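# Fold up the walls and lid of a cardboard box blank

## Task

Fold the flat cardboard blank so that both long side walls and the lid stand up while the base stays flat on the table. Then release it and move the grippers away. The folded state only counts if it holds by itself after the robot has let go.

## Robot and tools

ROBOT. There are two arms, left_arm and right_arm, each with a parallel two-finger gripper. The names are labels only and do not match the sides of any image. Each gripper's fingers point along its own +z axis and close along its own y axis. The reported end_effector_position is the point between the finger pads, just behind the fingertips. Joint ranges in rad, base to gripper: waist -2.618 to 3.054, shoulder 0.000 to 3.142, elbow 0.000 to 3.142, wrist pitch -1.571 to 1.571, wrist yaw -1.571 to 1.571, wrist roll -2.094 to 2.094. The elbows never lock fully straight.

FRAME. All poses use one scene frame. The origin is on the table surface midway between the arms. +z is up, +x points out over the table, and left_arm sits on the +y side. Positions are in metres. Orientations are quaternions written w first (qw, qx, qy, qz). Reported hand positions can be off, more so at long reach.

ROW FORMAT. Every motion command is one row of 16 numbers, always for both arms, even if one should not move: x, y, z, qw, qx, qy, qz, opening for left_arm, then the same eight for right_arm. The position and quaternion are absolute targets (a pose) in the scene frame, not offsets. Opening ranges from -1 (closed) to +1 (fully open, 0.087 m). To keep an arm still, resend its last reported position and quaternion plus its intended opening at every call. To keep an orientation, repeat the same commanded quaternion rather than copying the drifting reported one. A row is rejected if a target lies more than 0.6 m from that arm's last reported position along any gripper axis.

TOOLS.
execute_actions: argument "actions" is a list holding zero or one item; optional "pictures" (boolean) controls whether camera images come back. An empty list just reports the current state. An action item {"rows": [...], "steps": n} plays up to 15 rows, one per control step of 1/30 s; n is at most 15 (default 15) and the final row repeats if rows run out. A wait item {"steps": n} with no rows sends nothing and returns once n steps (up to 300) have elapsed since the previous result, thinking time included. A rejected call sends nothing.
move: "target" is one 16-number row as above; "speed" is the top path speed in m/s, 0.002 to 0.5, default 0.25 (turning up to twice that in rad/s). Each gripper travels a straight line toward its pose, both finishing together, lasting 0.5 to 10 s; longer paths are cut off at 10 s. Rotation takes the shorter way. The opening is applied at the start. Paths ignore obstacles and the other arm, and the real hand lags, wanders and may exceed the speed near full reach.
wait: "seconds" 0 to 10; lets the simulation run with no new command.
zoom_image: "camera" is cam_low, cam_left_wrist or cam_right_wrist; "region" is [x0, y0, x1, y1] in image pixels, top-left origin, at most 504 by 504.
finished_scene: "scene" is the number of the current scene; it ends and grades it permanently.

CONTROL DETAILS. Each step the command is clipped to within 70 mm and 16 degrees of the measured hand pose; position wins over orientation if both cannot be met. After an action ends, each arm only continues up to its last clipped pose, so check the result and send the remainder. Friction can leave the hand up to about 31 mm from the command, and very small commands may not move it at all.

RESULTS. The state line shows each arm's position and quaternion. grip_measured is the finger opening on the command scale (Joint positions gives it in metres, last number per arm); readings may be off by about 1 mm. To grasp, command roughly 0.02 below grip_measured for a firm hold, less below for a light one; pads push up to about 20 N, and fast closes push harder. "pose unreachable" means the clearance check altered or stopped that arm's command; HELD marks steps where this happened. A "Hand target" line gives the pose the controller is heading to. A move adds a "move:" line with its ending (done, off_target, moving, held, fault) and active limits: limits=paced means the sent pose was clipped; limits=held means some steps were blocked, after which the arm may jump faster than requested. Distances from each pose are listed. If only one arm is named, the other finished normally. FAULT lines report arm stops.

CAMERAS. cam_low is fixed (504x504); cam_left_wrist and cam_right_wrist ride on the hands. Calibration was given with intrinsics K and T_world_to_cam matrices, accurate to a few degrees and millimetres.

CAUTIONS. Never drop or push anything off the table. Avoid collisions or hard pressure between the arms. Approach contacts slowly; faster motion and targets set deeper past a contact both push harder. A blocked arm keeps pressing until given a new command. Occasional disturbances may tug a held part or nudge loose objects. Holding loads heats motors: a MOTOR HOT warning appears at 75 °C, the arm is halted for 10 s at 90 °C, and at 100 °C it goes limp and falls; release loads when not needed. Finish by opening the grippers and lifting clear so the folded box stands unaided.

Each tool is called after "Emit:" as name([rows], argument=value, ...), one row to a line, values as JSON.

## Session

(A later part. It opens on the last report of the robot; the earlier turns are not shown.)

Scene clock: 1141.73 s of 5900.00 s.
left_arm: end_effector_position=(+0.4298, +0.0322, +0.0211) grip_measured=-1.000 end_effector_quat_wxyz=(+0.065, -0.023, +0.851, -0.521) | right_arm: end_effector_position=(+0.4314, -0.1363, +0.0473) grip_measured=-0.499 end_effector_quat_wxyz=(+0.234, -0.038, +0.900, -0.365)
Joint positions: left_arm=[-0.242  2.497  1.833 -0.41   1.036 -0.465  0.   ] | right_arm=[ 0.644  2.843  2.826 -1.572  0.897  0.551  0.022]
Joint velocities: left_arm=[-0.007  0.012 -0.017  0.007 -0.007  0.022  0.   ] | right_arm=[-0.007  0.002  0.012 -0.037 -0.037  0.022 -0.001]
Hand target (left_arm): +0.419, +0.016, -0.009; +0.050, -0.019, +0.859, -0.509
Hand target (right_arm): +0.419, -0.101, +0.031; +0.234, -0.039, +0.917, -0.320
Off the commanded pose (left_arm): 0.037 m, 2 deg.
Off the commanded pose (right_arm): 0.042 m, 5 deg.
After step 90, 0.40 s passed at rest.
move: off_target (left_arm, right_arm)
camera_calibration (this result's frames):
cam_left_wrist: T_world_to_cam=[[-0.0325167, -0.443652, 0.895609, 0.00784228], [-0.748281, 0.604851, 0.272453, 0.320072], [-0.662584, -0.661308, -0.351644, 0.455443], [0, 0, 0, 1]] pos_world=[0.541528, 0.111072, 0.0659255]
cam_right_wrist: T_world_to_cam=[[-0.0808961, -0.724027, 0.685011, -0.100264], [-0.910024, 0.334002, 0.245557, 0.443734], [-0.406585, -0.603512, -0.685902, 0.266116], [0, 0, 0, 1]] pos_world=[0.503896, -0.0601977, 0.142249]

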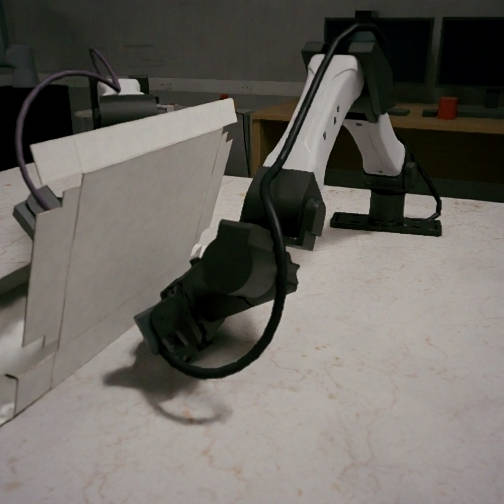

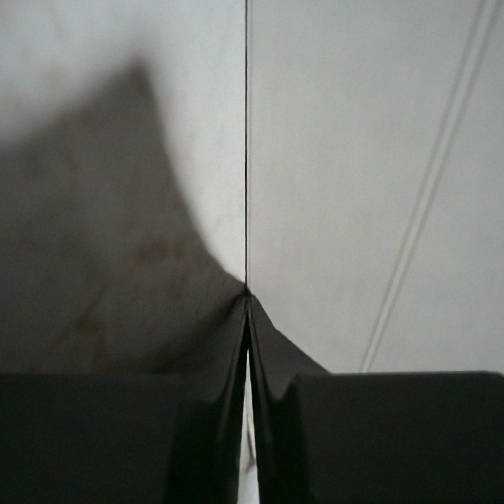

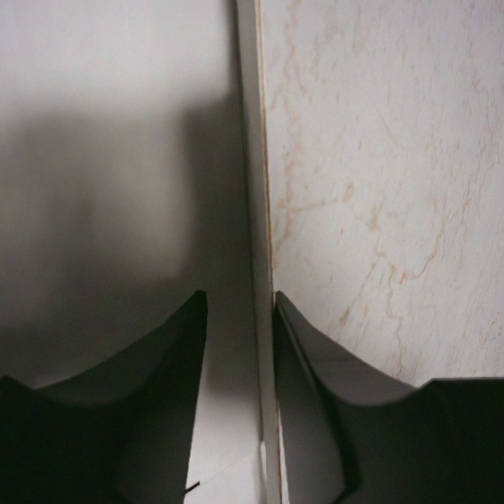

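Emit:
move(target=[0.3,0.13,0.10,0.2,-0.02,0.86,-0.45,-1,0.42,-0.15,0.04,0.17,-0.02,0.93,-0.33,0.2], speed=0.1)

Emit:
move(target=[0.17,0.08,0.10,0.5,0,0.866,0,1,0.42,-0.16,0.12,0.12,0,0.99,0,0.2], speed=0.12)

Emit:
move(target=[0.17,0.0,0.10,0.5,0,0.866,0,1,0.38,-0.27,0.05,0.05,0.02,0.92,0.38,-1], speed=0.15)

Emit:
move(target=[0.22,-0.07,0.08,0.5,0,0.866,0,1,0.38,-0.27,0.05,0.05,0.02,0.92,0.38,-1], speed=0.15)

Emit:
move(target=[0.36,-0.065,0.045,0.5,0,0.866,0,0.8,0.38,-0.27,0.05,0.05,0.02,0.92,0.38,-1], speed=0.1)

Emit:
move(target=[0.36,-0.065,-0.02,0.5,0,0.866,0,0.8,0.38,-0.24,0.05,0.05,0.02,0.92,0.38,-1], speed=0.04)

Scene clock: 1163.70 s of 5900.00 s.
left_arm: end_effector_position=(+0.3060, +0.1277, +0.0974) grip_measured=-1.000 end_effector_quat_wxyz=(+0.203, -0.016, +0.866, -0.457) | right_arm: end_effector_position=(+0.4207, -0.1453, +0.0359) grip_measured=+0.200 end_effector_quat_wxyz=(+0.181, -0.030, +0.926, -0.330)
Joint positions: left_arm=[-0.053  1.726  1.023 -0.308  0.939 -0.261  0.   ] | right_arm=[ 0.606  2.801  2.749 -1.572  0.771  0.546  0.052]
Joint velocities: left_arm=[-0.012 -0.002 -0.012  0.007 -0.081 -0.007  0.   ] | right_arm=[-0.007  0.007  0.002 -0.022  0.037 -0.022 -0.   ]
Hand target (left_arm): +0.300, +0.131, +0.097; +0.202, -0.019, +0.868, -0.453
Hand target (right_arm): +0.420, -0.150, +0.040; +0.176, -0.022, +0.929, -0.326
Off the commanded pose (left_arm): 0.007 m, 1 deg.
Off the commanded pose (right_arm): 0.006 m, 2 deg.
joint sent to its limit (right arm) — the command would take joint 4 (wrist pitch) past its lower limit, so that joint was sent only as far as its limit.
After step 90, 16.80 s passed at rest.
move: done
camera_calibration (this result's frames):
cam_left_wrist: T_world_to_cam=[[-0.164534, -0.571726, 0.803777, 0.0435874], [-0.874009, 0.462221, 0.149867, 0.217511], [-0.457205, -0.677851, -0.575745, 0.424512], [0, 0, 0, 1]] pos_world=[0.391368, 0.212138, 0.176778]
cam_right_wrist: T_world_to_cam=[[-0.0415798, -0.775144, 0.630415, -0.121882], [-0.864683, 0.344046, 0.365999, 0.417838], [-0.500594, -0.529891, -0.684559, 0.298664], [0, 0, 0, 1]] pos_world=[0.505739, -0.0799717, 0.128361]

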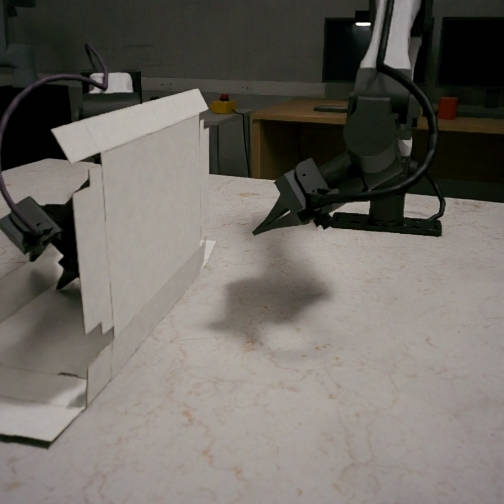

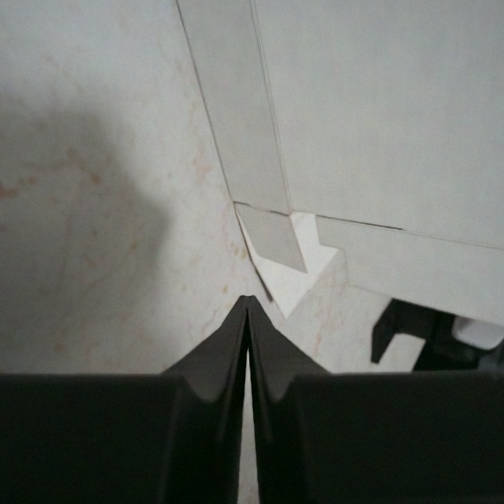

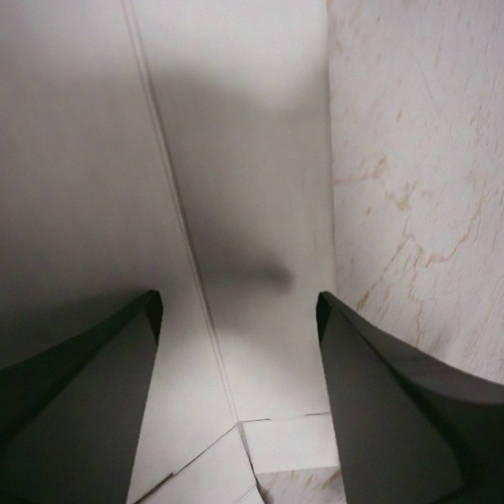

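Scene clock: 1168.87 s of 5900.00 s.
left_arm: end_effector_position=(+0.1687, +0.0846, +0.0944) grip_measured=+0.980 end_effector_quat_wxyz=(+0.494, -0.004, +0.870, -0.008) | right_arm: end_effector_position=(+0.4156, -0.1573, +0.1031) grip_measured=+0.200 end_effector_quat_wxyz=(+0.105, -0.002, +0.994, -0.009)
Joint positions: left_arm=[-1.218  1.09   0.572 -0.39  -0.864 -0.793  0.087] | right_arm=[ 0.366  2.443  2.496 -1.432  0.088  0.336  0.052]
Joint velocities: left_arm=[ 0.002  0.007 -0.012 -0.007 -0.037 -0.037 -0.   ] | right_arm=[-0.007 -0.007 -0.002 -0.007  0.066  0.037 -0.001]
Hand target (left_arm): +0.169, +0.081, +0.096; +0.493, -0.002, +0.870, -0.005
Hand target (right_arm): +0.418, -0.160, +0.120; +0.121, -0.001, +0.993, -0.000
Off the commanded pose (left_arm): 0.007 m, 1 deg.
Off the commanded pose (right_arm): 0.018 m, 2 deg.
MOTOR HOT: a motor of the right arm reached 75 °C. Now the hottest motor of the right arm, joint 2 (shoulder), reports 75 °C. The controller's stop level is 90 °C. To cool a motor, set the load down, stop pushing, or move to a pose that needs little force.
move: off_target (right_arm)
camera_calibration (this result's frames):
cam_left_wrist: T_world_to_cam=[[-0.01492, -0.99964, 0.0223111, 0.0834531], [-0.985015, 0.01086, -0.172125, 0.205117], [0.17182, -0.0245449, -0.984822, 0.208017], [0, 0, 0, 1]] pos_world=[0.167547, 0.0863012, 0.238303]
cam_right_wrist: T_world_to_cam=[[0.0252701, -0.999392, 0.0240267, -0.174337], [-0.778971, -0.00462168, 0.627043, 0.275616], [-0.626551, -0.0345616, -0.778614, 0.4758], [0, 0, 0, 1]] pos_world=[0.517215, -0.156513, 0.201831]

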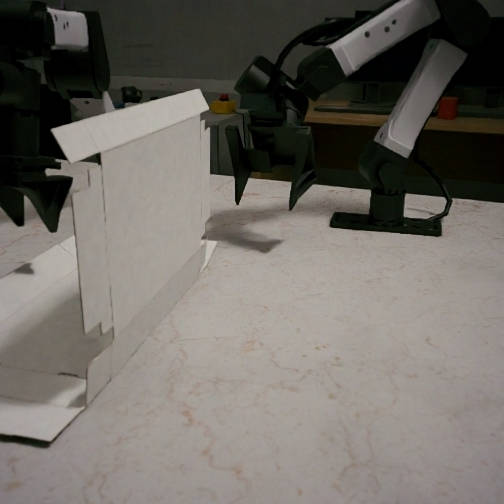

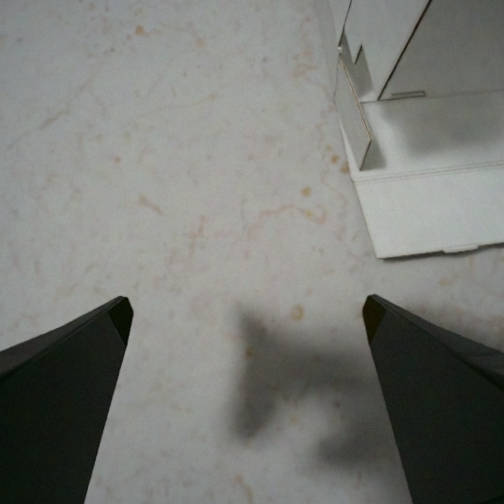

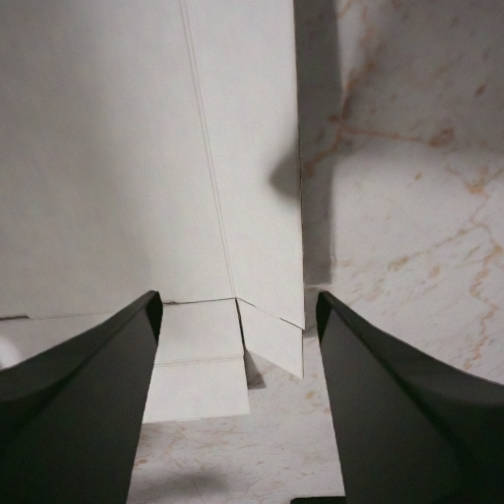

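Scene clock: 1172.07 s of 5900.00 s.
left_arm: end_effector_position=(+0.1697, +0.0054, +0.0994) grip_measured=+0.980 end_effector_quat_wxyz=(+0.498, -0.002, +0.867, -0.002) | right_arm: end_effector_position=(+0.3834, -0.2683, +0.0546) grip_measured=-1.000 end_effector_quat_wxyz=(+0.062, +0.017, +0.925, +0.374)
Joint positions: left_arm=[-1.361  1.45   0.858 -0.472 -0.956 -0.98   0.087] | right_arm=[-0.156  2.278  1.814 -1.097 -0.777 -0.133  0.   ]
Joint velocities: left_arm=[ 0.007  0.002 -0.002 -0.022  0.007  0.022 -0.001] | right_arm=[ 0.012 -0.002 -0.007 -0.037 -0.066  0.066  0.   ]
Hand target (left_arm): +0.169, +0.000, +0.101; +0.499, -0.000, +0.867, +0.000
Hand target (right_arm): +0.379, -0.269, +0.051; +0.052, +0.020, +0.923, +0.380
Off the commanded pose (left_arm): 0.005 m, 0 deg.
Off the commanded pose (right_arm): 0.006 m, 2 deg.
MOTOR HOT: still on. Now the hottest motor of the right arm, joint 2 (shoulder), reports 75 °C; the controller's stop level is 90 °C.
move: done
camera_calibration (this result's frames):
cam_left_wrist: T_world_to_cam=[[-0.0105989, -0.999896, 0.00980186, 0.00470964], [-0.983459, 0.00865116, -0.180922, 0.208522], [0.180818, -0.0115573, -0.983449, 0.2091], [0, 0, 0, 1]] pos_world=[0.167314, 0.00532183, 0.24332]
cam_right_wrist: T_world_to_cam=[[0.0394849, -0.722089, -0.690673, -0.175268], [-0.72495, -0.496398, 0.477532, 0.135903], [-0.687669, 0.481848, -0.543078, 0.563105], [0, 0, 0, 1]] pos_world=[0.492673, -0.330428, 0.119859]

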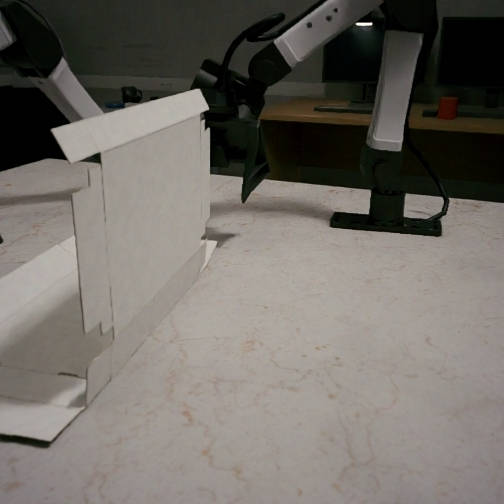

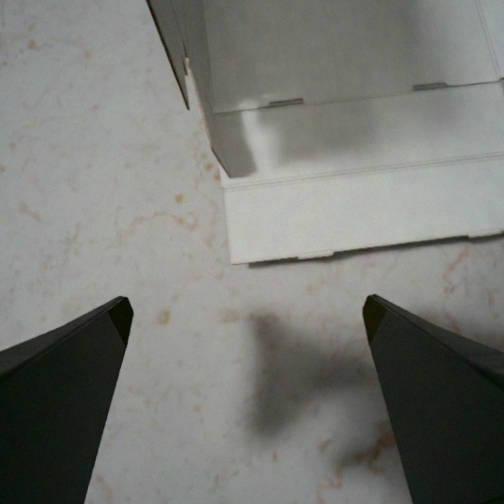

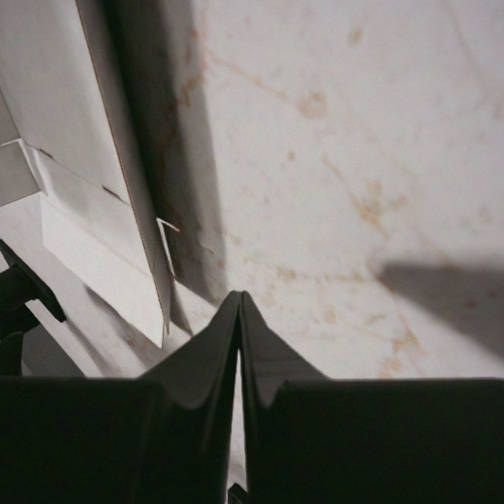

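Scene clock: 1173.07 s of 5900.00 s.
left_arm: end_effector_position=(+0.2125, -0.0632, +0.0785) grip_measured=+0.980 end_effector_quat_wxyz=(+0.497, +0.006, +0.867, +0.009) | right_arm: end_effector_position=(+0.3813, -0.2677, +0.0553) grip_measured=-1.000 end_effector_quat_wxyz=(+0.059, +0.016, +0.925, +0.376)
Joint positions: left_arm=[-1.31   1.78   1.108 -0.345 -0.936 -0.892  0.087] | right_arm=[-0.156  2.278  1.814 -1.108 -0.781 -0.141  0.   ]
Joint velocities: left_arm=[-0.007 -0.012  0.007  0.051  0.037  0.051 -0.001] | right_arm=[ 0.017 -0.002 -0.007  0.051  0.007  0.007  0.   ]
Hand target (left_arm): +0.219, -0.071, +0.082; +0.501, +0.000, +0.866, -0.000
Hand target (right_arm): +0.380, -0.270, +0.050; +0.051, +0.020, +0.923, +0.381
Off the commanded pose (left_arm): 0.010 m, 1 deg.
Off the commanded pose (right_arm): 0.006 m, 1 deg.
MOTOR HOT: still on. Now the hottest motor of the right arm, joint 2 (shoulder), reports 75 °C; the controller's stop level is 90 °C.
move: done
camera_calibration (this result's frames):
cam_left_wrist: T_world_to_cam=[[-0.0147535, -0.999751, -0.0167453, -0.0602643], [-0.983545, 0.0175261, -0.179813, 0.247928], [0.180062, 0.0138169, -0.983558, 0.181745], [0, 0, 0, 1]] pos_world=[0.210234, -0.0671056, 0.222328]
cam_right_wrist: T_world_to_cam=[[0.039592, -0.71858, -0.694316, -0.173131], [-0.719869, -0.502415, 0.478924, 0.130733], [-0.69298, 0.480855, -0.537175, 0.563137], [0, 0, 0, 1]] pos_world=[0.491208, -0.329514, 0.119684]

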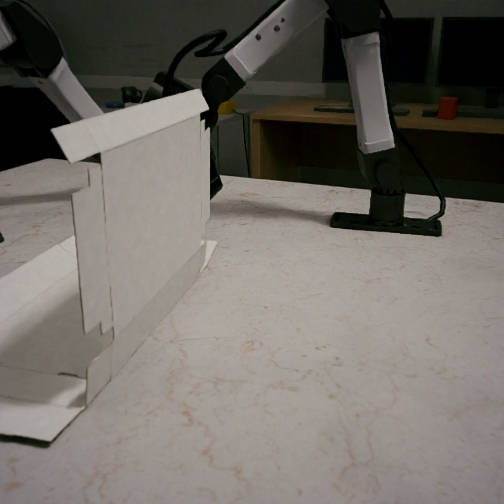

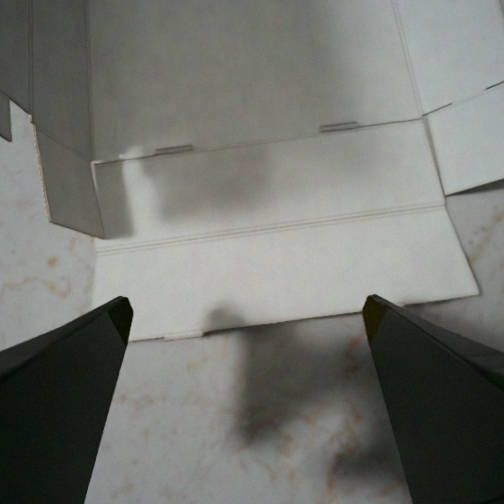

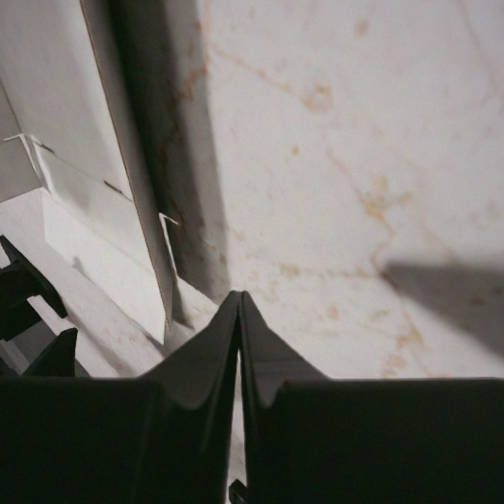

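Scene clock: 1175.03 s of 5900.00 s.
left_arm: end_effector_position=(+0.3527, -0.0612, +0.0439) grip_measured=+0.800 end_effector_quat_wxyz=(+0.496, +0.004, +0.868, +0.009) | right_arm: end_effector_position=(+0.3811, -0.2676, +0.0553) grip_measured=-1.000 end_effector_quat_wxyz=(+0.058, +0.016, +0.925, +0.376)
Joint positions: left_arm=[-0.988  2.055  1.284  0.023 -0.727 -0.531  0.079] | right_arm=[-0.156  2.278  1.814 -1.109 -0.781 -0.141  0.   ]
Joint velocities: left_arm=[-0.017  0.002  0.002  0.051  0.051  0.037 -0.   ] | right_arm=[ 0.012 -0.017 -0.017 -0.007 -0.051 -0.022  0.   ]
Hand target (left_arm): +0.361, -0.067, +0.047; +0.503, +0.001, +0.864, +0.000
Hand target (right_arm): +0.380, -0.270, +0.050; +0.050, +0.020, +0.923, +0.381
Off the commanded pose (left_arm): 0.008 m, 1 deg.
Off the commanded pose (right_arm): 0.006 m, 1 deg.
MOTOR HOT: still on. Now the hottest motor of the right arm, joint 2 (shoulder), reports 75 °C; the controller's stop level is 90 °C.
move: done
camera_calibration (this result's frames):
cam_left_wrist: T_world_to_cam=[[-0.0107059, -0.999843, -0.0141146, -0.0583331], [-0.984302, 0.0130242, -0.176011, 0.379308], [0.176167, 0.0120087, -0.984287, 0.123752], [0, 0, 0, 1]] pos_world=[0.350928, -0.0647502, 0.187747]
cam_right_wrist: T_world_to_cam=[[0.0394486, -0.718509, -0.694398, -0.173022], [-0.719499, -0.502652, 0.479231, 0.1304], [-0.693372, 0.480713, -0.536796, 0.563126], [0, 0, 0, 1]] pos_world=[0.491104, -0.329474, 0.119646]

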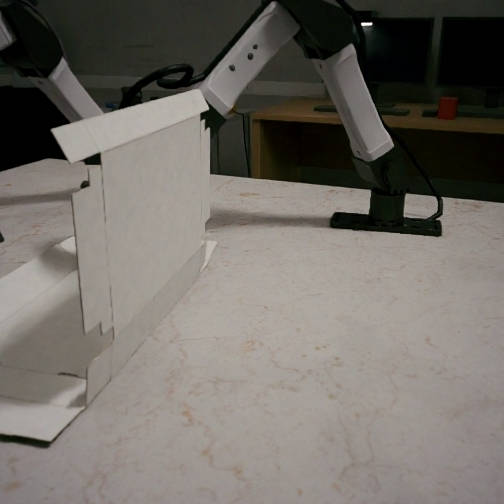

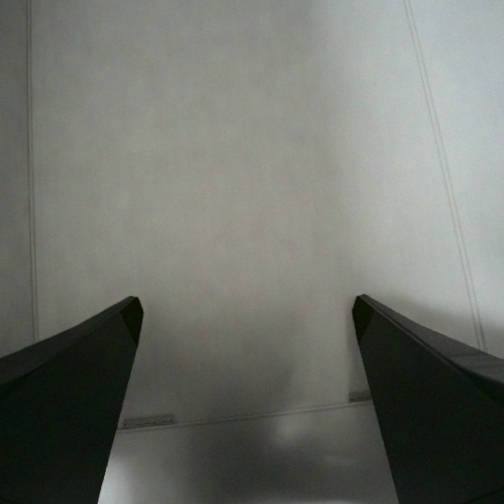

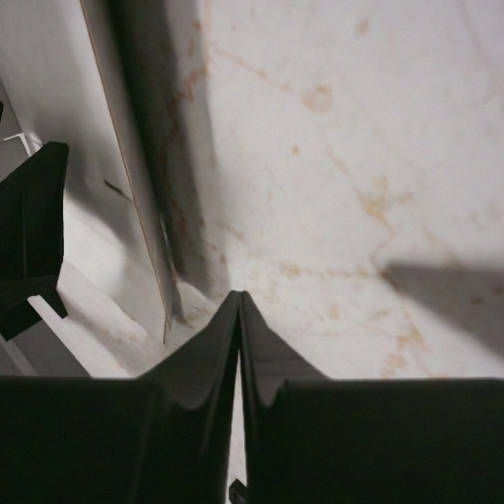

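Scene clock: 1176.93 s of 5900.00 s.
left_arm: end_effector_position=(+0.3721, -0.0771, +0.0256) grip_measured=+0.800 end_effector_quat_wxyz=(+0.538, -0.023, +0.842, -0.020) | right_arm: end_effector_position=(+0.3823, -0.2457, +0.0483) grip_measured=-1.000 end_effector_quat_wxyz=(+0.049, +0.022, +0.924, +0.378)
Joint positions: left_arm=[-0.988  2.157  1.263  0.277 -0.757 -0.519  0.079] | right_arm=[-0.107  2.278  1.781 -1.045 -0.782 -0.066  0.   ]
Joint velocities: left_arm=[-0.002  0.002 -0.007 -0.007  0.095 -0.037 -0.001] | right_arm=[-0.012 -0.002 -0.027 -0.022  0.081 -0.051  0.   ]
Hand target (left_arm): +0.359, -0.064, -0.018; +0.500, -0.001, +0.866, +0.000
Hand target (right_arm): +0.380, -0.240, +0.050; +0.050, +0.020, +0.923, +0.382
Off the commanded pose (left_arm): 0.049 m, 6 deg.
Off the commanded pose (right_arm): 0.006 m, 0 deg.
MOTOR HOT: still on. Now the hottest motor of the right arm, joint 2 (shoulder), reports 75 °C; the controller's stop level is 90 °C.
move: off_target (left_arm)
camera_calibration (this result's frames):
cam_left_wrist: T_world_to_cam=[[0.00398647, -0.997991, 0.0632295, -0.0816197], [-0.96197, -0.0210972, -0.27234, 0.386961], [0.273127, -0.0597391, -0.960121, 0.0603316], [0, 0, 0, 1]] pos_world=[0.356092, -0.0696878, 0.168471]
cam_right_wrist: T_world_to_cam=[[0.0218459, -0.71539, -0.698384, -0.154533], [-0.711095, -0.502147, 0.49213, 0.141982], [-0.702756, 0.485867, -0.51968, 0.553683], [0, 0, 0, 1]] pos_world=[0.493442, -0.308272, 0.109941]

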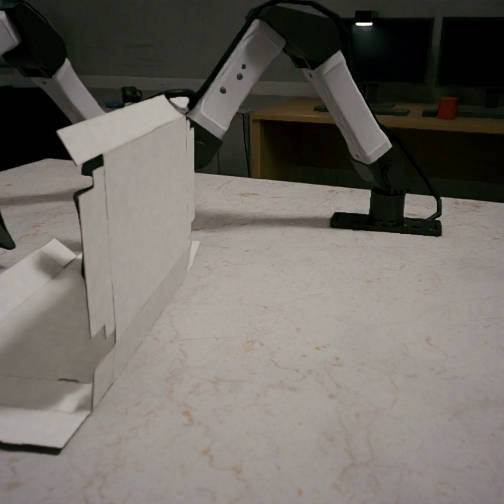

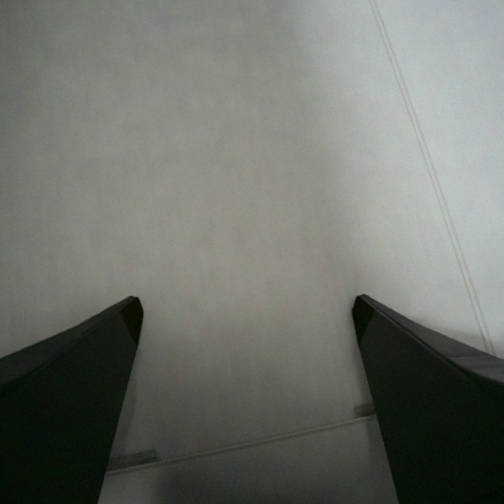

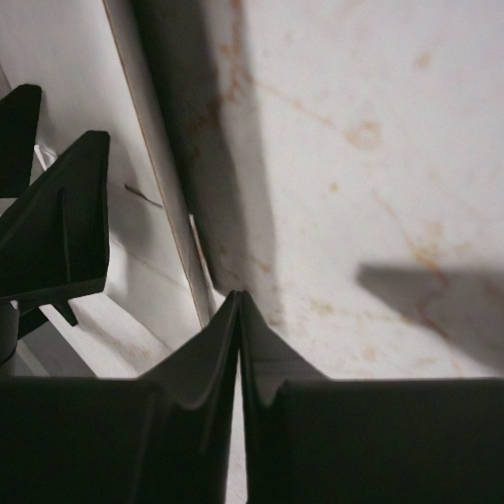

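Crease ≈ −0.175 at x=.38.

Emit:
move(target=[0.36,-0.065,-0.03,0.5,0,0.866,0,0.8,0.375,-0.175,0.047,0.05,0.02,0.92,0.38,-1], speed=0.03)

Emit:
move(target=[0.36,-0.065,-0.03,0.5,0,0.866,0,0.8,0.375,-0.145,0.047,0.05,0.02,0.92,0.38,-1], speed=0.03)

Scene clock: 1182.73 s of 5900.00 s.
left_arm: end_effector_position=(+0.3754, -0.0754, +0.0253) grip_measured=+0.800 end_effector_quat_wxyz=(+0.550, -0.032, +0.835, -0.018) | right_arm: end_effector_position=(+0.3794, -0.1890, +0.0386) grip_measured=-1.000 end_effector_quat_wxyz=(+0.048, +0.026, +0.928, +0.368)
Joint positions: left_arm=[-0.988  2.169  1.253  0.325 -0.781 -0.513  0.079] | right_arm=[ 0.029  2.226  1.658 -0.846 -0.747  0.129  0.   ]
Joint velocities: left_arm=[-0.007  0.007 -0.032 -0.007 -0.022 -0.037  0.001] | right_arm=[-0.002  0.012 -0.007  0.037  0.007 -0.037  0.   ]
Hand target (left_arm): +0.358, -0.063, -0.027; +0.499, -0.002, +0.867, +0.000
Hand target (right_arm): +0.376, -0.175, +0.047; +0.048, +0.019, +0.923, +0.382
Off the commanded pose (left_arm): 0.058 m, 8 deg.
Off the commanded pose (right_arm): 0.017 m, 2 deg.
MOTOR HOT: still on. Now the hottest motor of the right arm, joint 2 (shoulder), reports 75 °C; the controller's stop level is 90 °C.
After step 90, 0.20 s passed at rest.
move: off_target (left_arm, right_arm)
camera_calibration (this result's frames):
cam_left_wrist: T_world_to_cam=[[0.0200367, -0.997417, 0.0689743, -0.0860496], [-0.953496, -0.0398149, -0.298766, 0.386177], [0.30074, -0.0597805, -0.951831, 0.0485721], [0, 0, 0, 1]] pos_world=[0.355335, -0.067548, 0.167544]
cam_right_wrist: T_world_to_cam=[[0.0112649, -0.730012, -0.683341, -0.119993], [-0.71127, -0.486183, 0.507663, 0.175575], [-0.702829, 0.480321, -0.524712, 0.518207], [0, 0, 0, 1]] pos_world=[0.490444, -0.251141, 0.100781]

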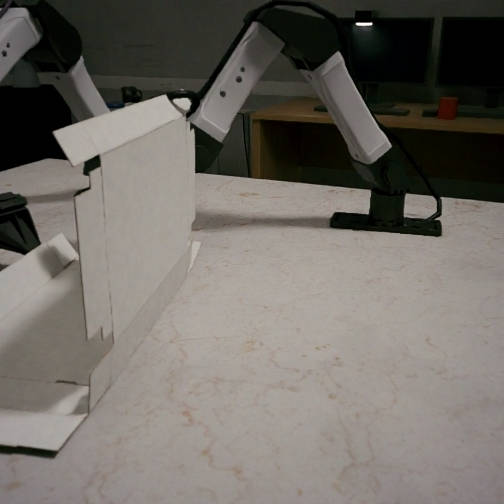

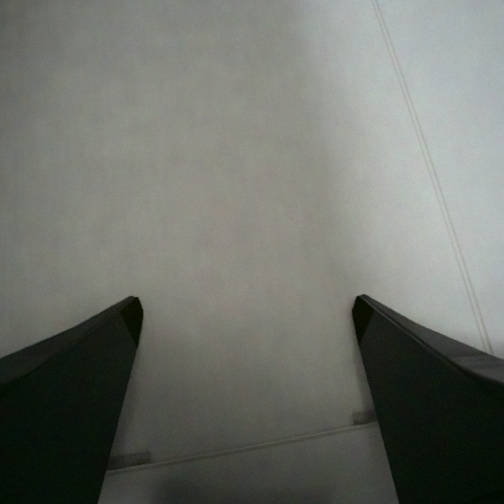

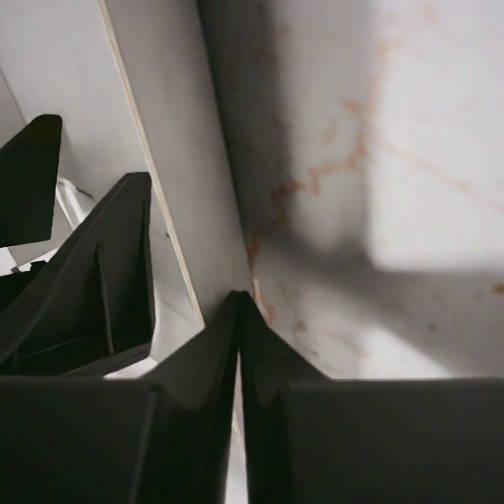

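Scene clock: 1185.30 s of 5900.00 s.
left_arm: end_effector_position=(+0.3794, -0.0631, +0.0241) grip_measured=+0.800 end_effector_quat_wxyz=(+0.552, -0.039, +0.833, +0.001) | right_arm: end_effector_position=(+0.3782, -0.1653, +0.0340) grip_measured=-1.000 end_effector_quat_wxyz=(+0.045, +0.031, +0.934, +0.354)
Joint positions: left_arm=[-0.973  2.168  1.247  0.32  -0.807 -0.506  0.079] | right_arm=[ 0.093  2.217  1.635 -0.785 -0.705  0.216  0.   ]
Joint velocities: left_arm=[ 0.007 -0.017  0.007 -0.007 -0.051  0.037 -0.001] | right_arm=[-0.002  0.002 -0.007 -0.081 -0.007  0.066  0.   ]
Hand target (left_arm): +0.357, -0.062, -0.027; +0.499, -0.003, +0.866, +0.001
Hand target (right_arm): +0.375, -0.146, +0.047; +0.048, +0.019, +0.923, +0.381
Off the commanded pose (left_arm): 0.058 m, 8 deg.
Off the commanded pose (right_arm): 0.024 m, 4 deg.
MOTOR HOT: still on. Now the hottest motor of the right arm, joint 2 (shoulder), reports 75 °C; the controller's stop level is 90 °C.
move: off_target (left_arm, right_arm)
camera_calibration (this result's frames):
cam_left_wrist: T_world_to_cam=[[0.0526203, -0.997588, 0.0452746, -0.0855488], [-0.95061, -0.063927, -0.303735, 0.387655], [0.305896, -0.0270558, -0.95168, 0.0471457], [0, 0, 0, 1]] pos_world=[0.358588, -0.0592852, 0.166485]
cam_right_wrist: T_world_to_cam=[[-0.000573235, -0.750234, -0.661172, -0.105457], [-0.710042, -0.465265, 0.528554, 0.190899], [-0.704159, 0.469763, -0.532431, 0.50263], [0, 0, 0, 1]] pos_world=[0.489418, -0.226415, 0.0969898]

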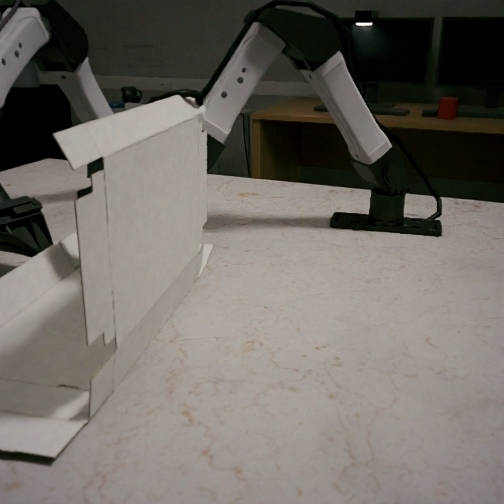

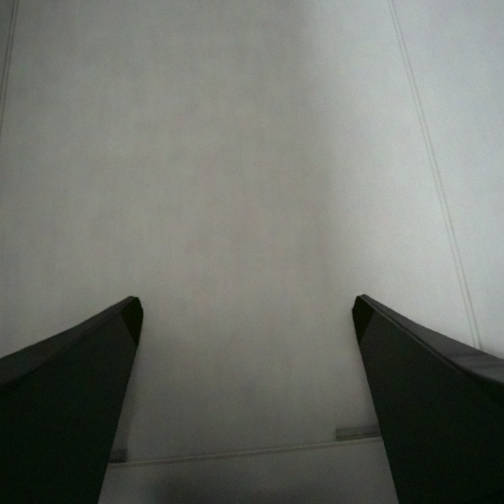

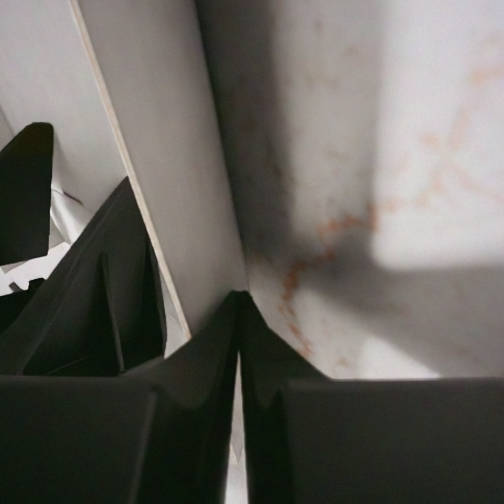

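Emit:
execute_actions(actions=[])

Scene clock: 1199.27 s of 5900.00 s.
left_arm: end_effector_position=(+0.3795, -0.0630, +0.0242) grip_measured=+0.800 end_effector_quat_wxyz=(+0.552, -0.039, +0.833, +0.001) | right_arm: end_effector_position=(+0.3783, -0.1653, +0.0340) grip_measured=-1.000 end_effector_quat_wxyz=(+0.045, +0.031, +0.934, +0.354)
Joint positions: left_arm=[-0.973  2.168  1.247  0.32  -0.808 -0.505  0.079] | right_arm=[ 0.093  2.217  1.635 -0.785 -0.705  0.217  0.   ]
Joint velocities: left_arm=[-0.012 -0.002 -0.002  0.007 -0.051  0.051  0.001] | right_arm=[-0.007 -0.012 -0.012  0.022 -0.037 -0.081  0.   ]
Hand target (left_arm): +0.357, -0.062, -0.027; +0.499, -0.003, +0.866, +0.001
Hand target (right_arm): +0.375, -0.146, +0.047; +0.048, +0.019, +0.923, +0.381
Off the commanded pose (left_arm): 0.058 m, 8 deg.
Off the commanded pose (right_arm): 0.024 m, 4 deg.
MOTOR HOT: still on. Now the hottest motor of the right arm, joint 2 (shoulder), reports 76 °C; the controller's stop level is 90 °C.
Steps of this call (steps 1 to 90: nothing new was sent; then 10.97 s passed at rest). Readings (end_effector_position):
1: left_arm (+0.3795, -0.0630, +0.0242) | right_arm (+0.3782, -0.1653, +0.0340)
2: left_arm (+0.3795, -0.0630, +0.0242) | right_arm (+0.3782, -0.1653, +0.0340)
4: left_arm (+0.3795, -0.0630, +0.0242) | right_arm (+0.3782, -0.1653, +0.0340)
8: left_arm (+0.3795, -0.0630, +0.0242) | right_arm (+0.3783, -0.1654, +0.0340)
90: the state above
camera_calibration (this result's frames):
cam_left_wrist: T_world_to_cam=[[0.0527788, -0.997601, 0.044791, -0.0855235], [-0.950555, -0.0639347, -0.303905, 0.387664], [0.306039, -0.0265366, -0.951649, 0.0471435], [0, 0, 0, 1]] pos_world=[0.358582, -0.0592821, 0.166508]
cam_right_wrist: T_world_to_cam=[[-0.00213018, -0.750372, -0.661012, -0.104899], [-0.710091, -0.46429, 0.529345, 0.191064], [-0.704107, 0.470506, -0.531843, 0.502722], [0, 0, 0, 1]] pos_world=[0.489419, -0.226538, 0.0968914]

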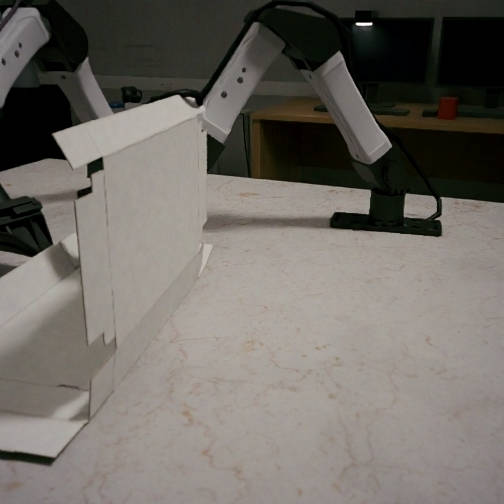

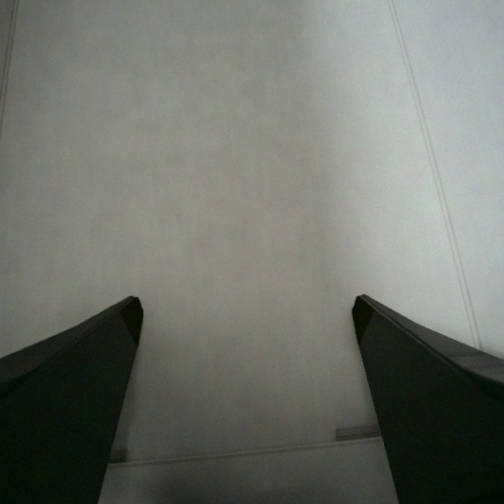

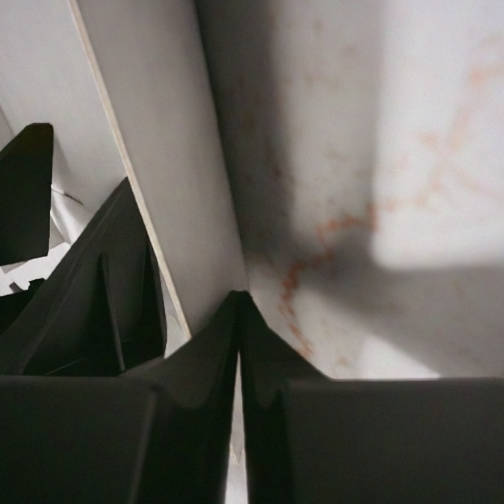

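Emit:
move(target=[0.36,-0.065,-0.03,0.5,0,0.866,0,-0.3,0.378,-0.15,0.068,0.05,0.02,0.92,0.38,-1], speed=0.02)

Scene clock: 1209.63 s of 5900.00 s.
left_arm: end_effector_position=(+0.3796, -0.0634, +0.0244) grip_measured=-0.300 end_effector_quat_wxyz=(+0.552, -0.039, +0.833, -0.000) | right_arm: end_effector_position=(+0.3744, -0.1657, +0.0365) grip_measured=-1.000 end_effector_quat_wxyz=(+0.038, +0.034, +0.934, +0.353)
Joint positions: left_arm=[-0.973  2.168  1.247  0.322 -0.806 -0.505  0.031] | right_arm=[ 0.093  2.211  1.635 -0.806 -0.706  0.217  0.   ]
Joint velocities: left_arm=[ 0.002  0.012  0.007  0.007  0.007  0.022 -0.001] | right_arm=[ 0.002  0.012 -0.007  0.066 -0.022 -0.022  0.   ]
Hand target (left_arm): +0.357, -0.062, -0.027; +0.499, -0.003, +0.866, +0.001
Hand target (right_arm): +0.377, -0.151, +0.067; +0.050, +0.019, +0.923, +0.381
Off the commanded pose (left_arm): 0.058 m, 8 deg.
Off the commanded pose (right_arm): 0.035 m, 4 deg.
MOTOR HOT: still on. Now the hottest motor of the right arm, joint 2 (shoulder), reports 77 °C; the controller's stop level is 90 °C.
After step 90, 3.50 s passed at rest.
move: off_target (left_arm, right_arm)
camera_calibration (this result's frames):
cam_left_wrist: T_world_to_cam=[[0.0511994, -0.997623, 0.0461203, -0.0853972], [-0.95048, -0.0628507, -0.304363, 0.387862], [0.306538, -0.0282533, -0.951439, 0.046975], [0, 0, 0, 1]] pos_world=[0.358628, -0.0594896, 0.166683]
cam_right_wrist: T_world_to_cam=[[-0.0117303, -0.750394, -0.660887, -0.099868], [-0.70219, -0.464363, 0.539718, 0.183514], [-0.711893, 0.470399, -0.521472, 0.504058], [0, 0, 0, 1]] pos_world=[0.486525, -0.226832, 0.0978048]

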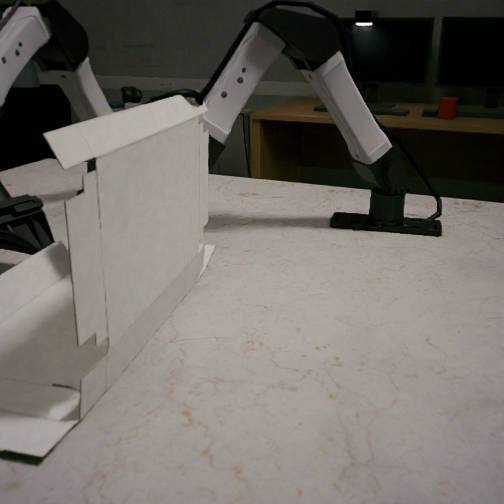

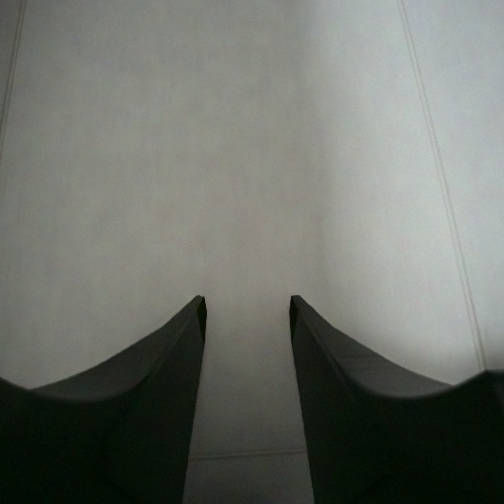

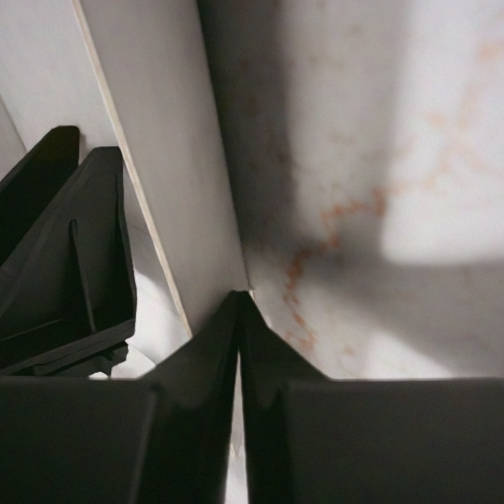

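Emit:
move(target=[0.36,-0.065,-0.03,0.5,0,0.866,0,-1,0.378,-0.13,0.08,0.05,0.02,0.92,0.38,-1], speed=0.02)

Scene clock: 1217.57 s of 5900.00 s.
left_arm: end_effector_position=(+0.3800, -0.0635, +0.0251) grip_measured=-1.000 end_effector_quat_wxyz=(+0.553, -0.041, +0.832, -0.001) | right_arm: end_effector_position=(+0.3709, -0.1561, +0.0410) grip_measured=-1.000 end_effector_quat_wxyz=(+0.028, +0.037, +0.941, +0.335)
Joint positions: left_arm=[-0.973  2.168  1.247  0.326 -0.809 -0.507  0.   ] | right_arm=[ 0.126  2.205  1.661 -0.842 -0.665  0.251  0.   ]
Joint velocities: left_arm=[-0.002 -0.002 -0.007 -0.037  0.007 -0.022  0.   ] | right_arm=[ 0.007 -0.002 -0.002 -0.11   0.066 -0.037  0.   ]
Hand target (left_arm): +0.357, -0.062, -0.027; +0.499, -0.003, +0.866, +0.001
Hand target (right_arm): +0.376, -0.132, +0.080; +0.048, +0.018, +0.923, +0.381
Off the commanded pose (left_arm): 0.059 m, 9 deg.
Off the commanded pose (right_arm): 0.047 m, 6 deg.
MOTOR HOT: still on. Now the hottest motor of the right arm, joint 2 (shoulder), reports 78 °C; the controller's stop level is 90 °C.
After step 90, 1.07 s passed at rest.
move: off_target (left_arm, right_arm)
camera_calibration (this result's frames):
cam_left_wrist: T_world_to_cam=[[0.0542681, -0.997256, 0.0503544, -0.0867698], [-0.949197, -0.0671759, -0.307428, 0.387814], [0.309967, -0.0311127, -0.950238, 0.0459861], [0, 0, 0, 1]] pos_world=[0.358567, -0.0590491, 0.167292]
cam_right_wrist: T_world_to_cam=[[-0.0260306, -0.774611, -0.631902, -0.0894808], [-0.689309, -0.443899, 0.572545, 0.180197], [-0.724, 0.450479, -0.522391, 0.500793], [0, 0, 0, 1]] pos_world=[0.484456, -0.21492, 0.101896]

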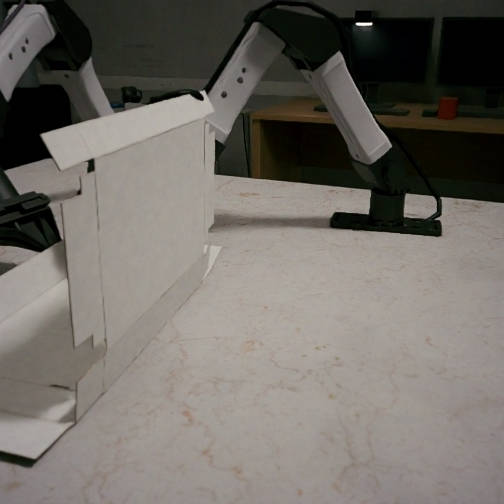

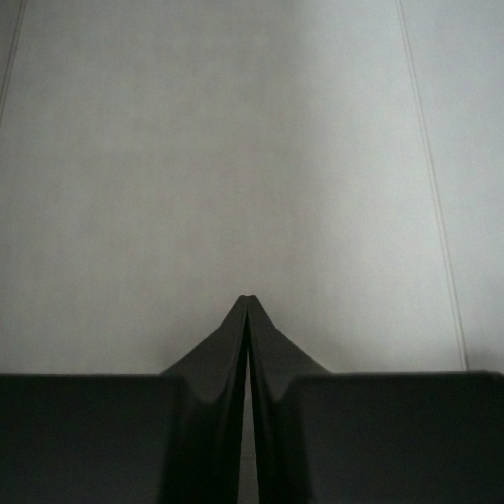

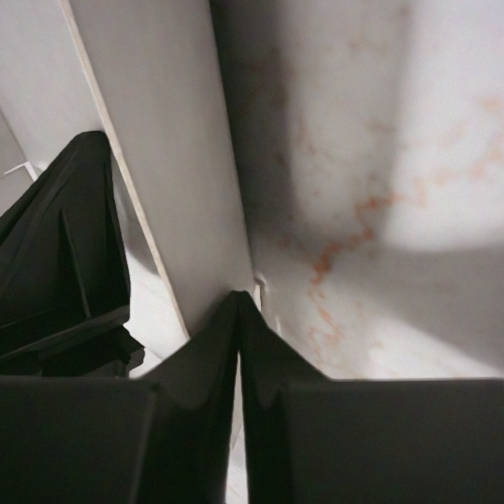

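Emit:
move(target=[0.36,-0.065,-0.03,0.5,0,0.866,0,-1,0.385,-0.11,0.085,0.05,0.02,0.92,0.38,-1], speed=0.02)

Scene clock: 1224.87 s of 5900.00 s.
left_arm: end_effector_position=(+0.3849, -0.0577, +0.0285) grip_measured=-1.000 end_effector_quat_wxyz=(+0.561, -0.053, +0.826, +0.005) | right_arm: end_effector_position=(+0.3754, -0.1438, +0.0514) grip_measured=-1.000 end_effector_quat_wxyz=(+0.031, +0.037, +0.946, +0.321)
Joint positions: left_arm=[-0.965  2.168  1.247  0.339 -0.831 -0.507  0.   ] | right_arm=[ 0.163  2.205  1.717 -0.873 -0.627  0.292  0.   ]
Joint velocities: left_arm=[-0.002  0.007 -0.017 -0.022 -0.066  0.007  0.   ] | right_arm=[-0.017 -0.012  0.002  0.007  0.051  0.022  0.   ]
Hand target (left_arm): +0.356, -0.061, -0.027; +0.500, -0.004, +0.866, +0.002
Hand target (right_arm): +0.382, -0.113, +0.086; +0.047, +0.017, +0.924, +0.380
Off the commanded pose (left_arm): 0.064 m, 10 deg.
Off the commanded pose (right_arm): 0.049 m, 8 deg.
MOTOR HOT: still on. Now the hottest motor of the right arm, joint 2 (shoulder), reports 78 °C; the controller's stop level is 90 °C.
After step 90, 0.30 s passed at rest.
move: off_target (left_arm, right_arm)
camera_calibration (this result's frames):
cam_left_wrist: T_world_to_cam=[[0.0800938, -0.995345, 0.0536033, -0.091372], [-0.941394, -0.0932106, -0.324175, 0.389848], [0.327662, -0.0244974, -0.944477, 0.0413214], [0, 0, 0, 1]] pos_world=[0.360779, -0.0535965, 0.170304]
cam_right_wrist: T_world_to_cam=[[-0.0262845, -0.793597, -0.607876, -0.0771385], [-0.692704, -0.423965, 0.58345, 0.186304], [-0.720743, 0.436414, -0.538584, 0.501483], [0, 0, 0, 1]] pos_world=[0.488466, -0.201085, 0.114502]

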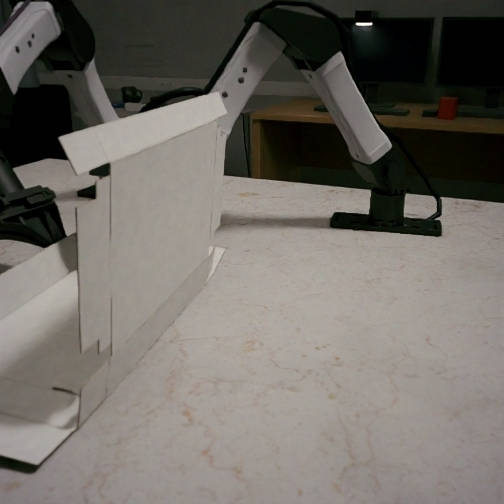

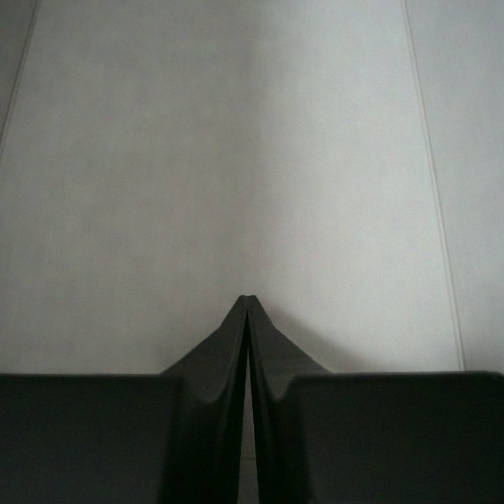

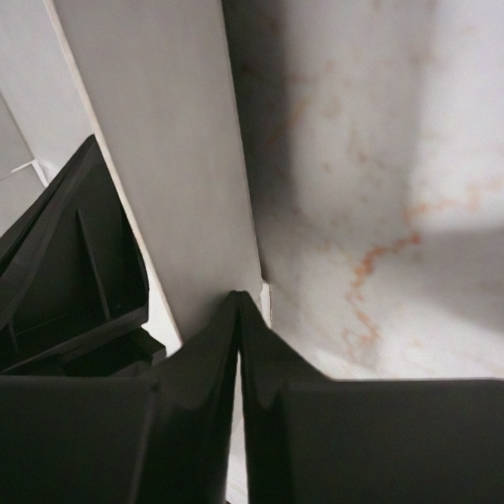

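Emit:
move(target=[0.36,-0.045,-0.03,0.5,0,0.866,0,-1,0.385,-0.095,0.06,0.05,0.02,0.92,0.38,-1], speed=0.02)

Scene clock: 1235.10 s of 5900.00 s.
left_arm: end_effector_position=(+0.3909, -0.0416, +0.0224) grip_measured=-1.000 end_effector_quat_wxyz=(+0.572, -0.070, +0.817, -0.003) | right_arm: end_effector_position=(+0.3805, -0.1288, +0.0428) grip_measured=-1.000 end_effector_quat_wxyz=(+0.038, +0.035, +0.947, +0.318)
Joint positions: left_arm=[-0.933  2.168  1.175  0.461 -0.82  -0.498  0.   ] | right_arm=[ 0.197  2.225  1.717 -0.817 -0.611  0.331  0.   ]
Joint velocities: left_arm=[-0.007 -0.017 -0.012 -0.007  0.022 -0.007  0.   ] | right_arm=[-0.002 -0.027 -0.002  0.066 -0.081  0.037  0.   ]
Hand target (left_arm): +0.358, -0.042, -0.028; +0.502, -0.004, +0.865, +0.000
Hand target (right_arm): +0.383, -0.098, +0.062; +0.044, +0.016, +0.925, +0.378
Off the commanded pose (left_arm): 0.061 m, 13 deg.
Off the commanded pose (right_arm): 0.038 m, 8 deg.
MOTOR HOT: still on. Now the hottest motor of the right arm, joint 2 (shoulder), reports 78 °C; the controller's stop level is 90 °C.
After step 90, 2.50 s passed at rest.
move: off_target (left_arm, right_arm)
camera_calibration (this result's frames):
cam_left_wrist: T_world_to_cam=[[0.0977437, -0.991292, 0.088245, -0.0829363], [-0.929306, -0.122642, -0.348351, 0.389645], [0.35614, -0.0479574, -0.933201, 0.021582], [0, 0, 0, 1]] pos_world=[0.36252, -0.0333922, 0.163192]
cam_right_wrist: T_world_to_cam=[[-0.017382, -0.797093, -0.603606, -0.0743432], [-0.701306, -0.42057, 0.575579, 0.205259], [-0.712649, 0.433317, -0.551696, 0.491147], [0, 0, 0, 1]] pos_world=[0.492673, -0.185755, 0.107947]

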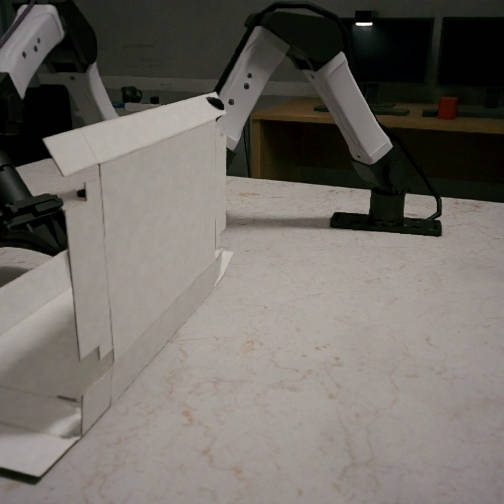

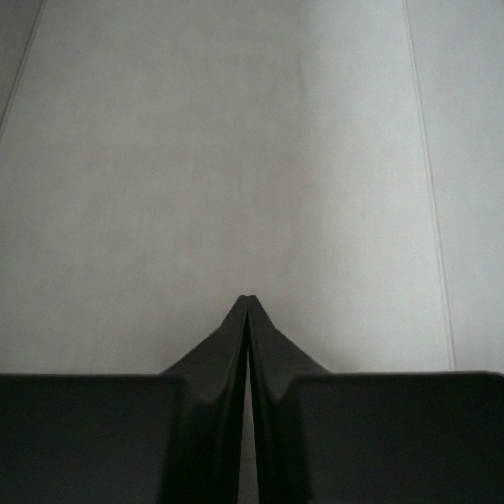

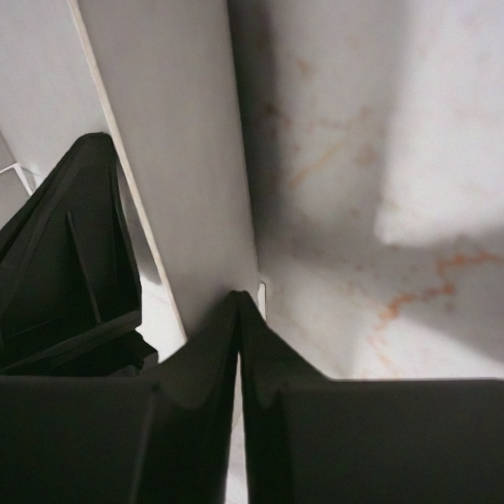

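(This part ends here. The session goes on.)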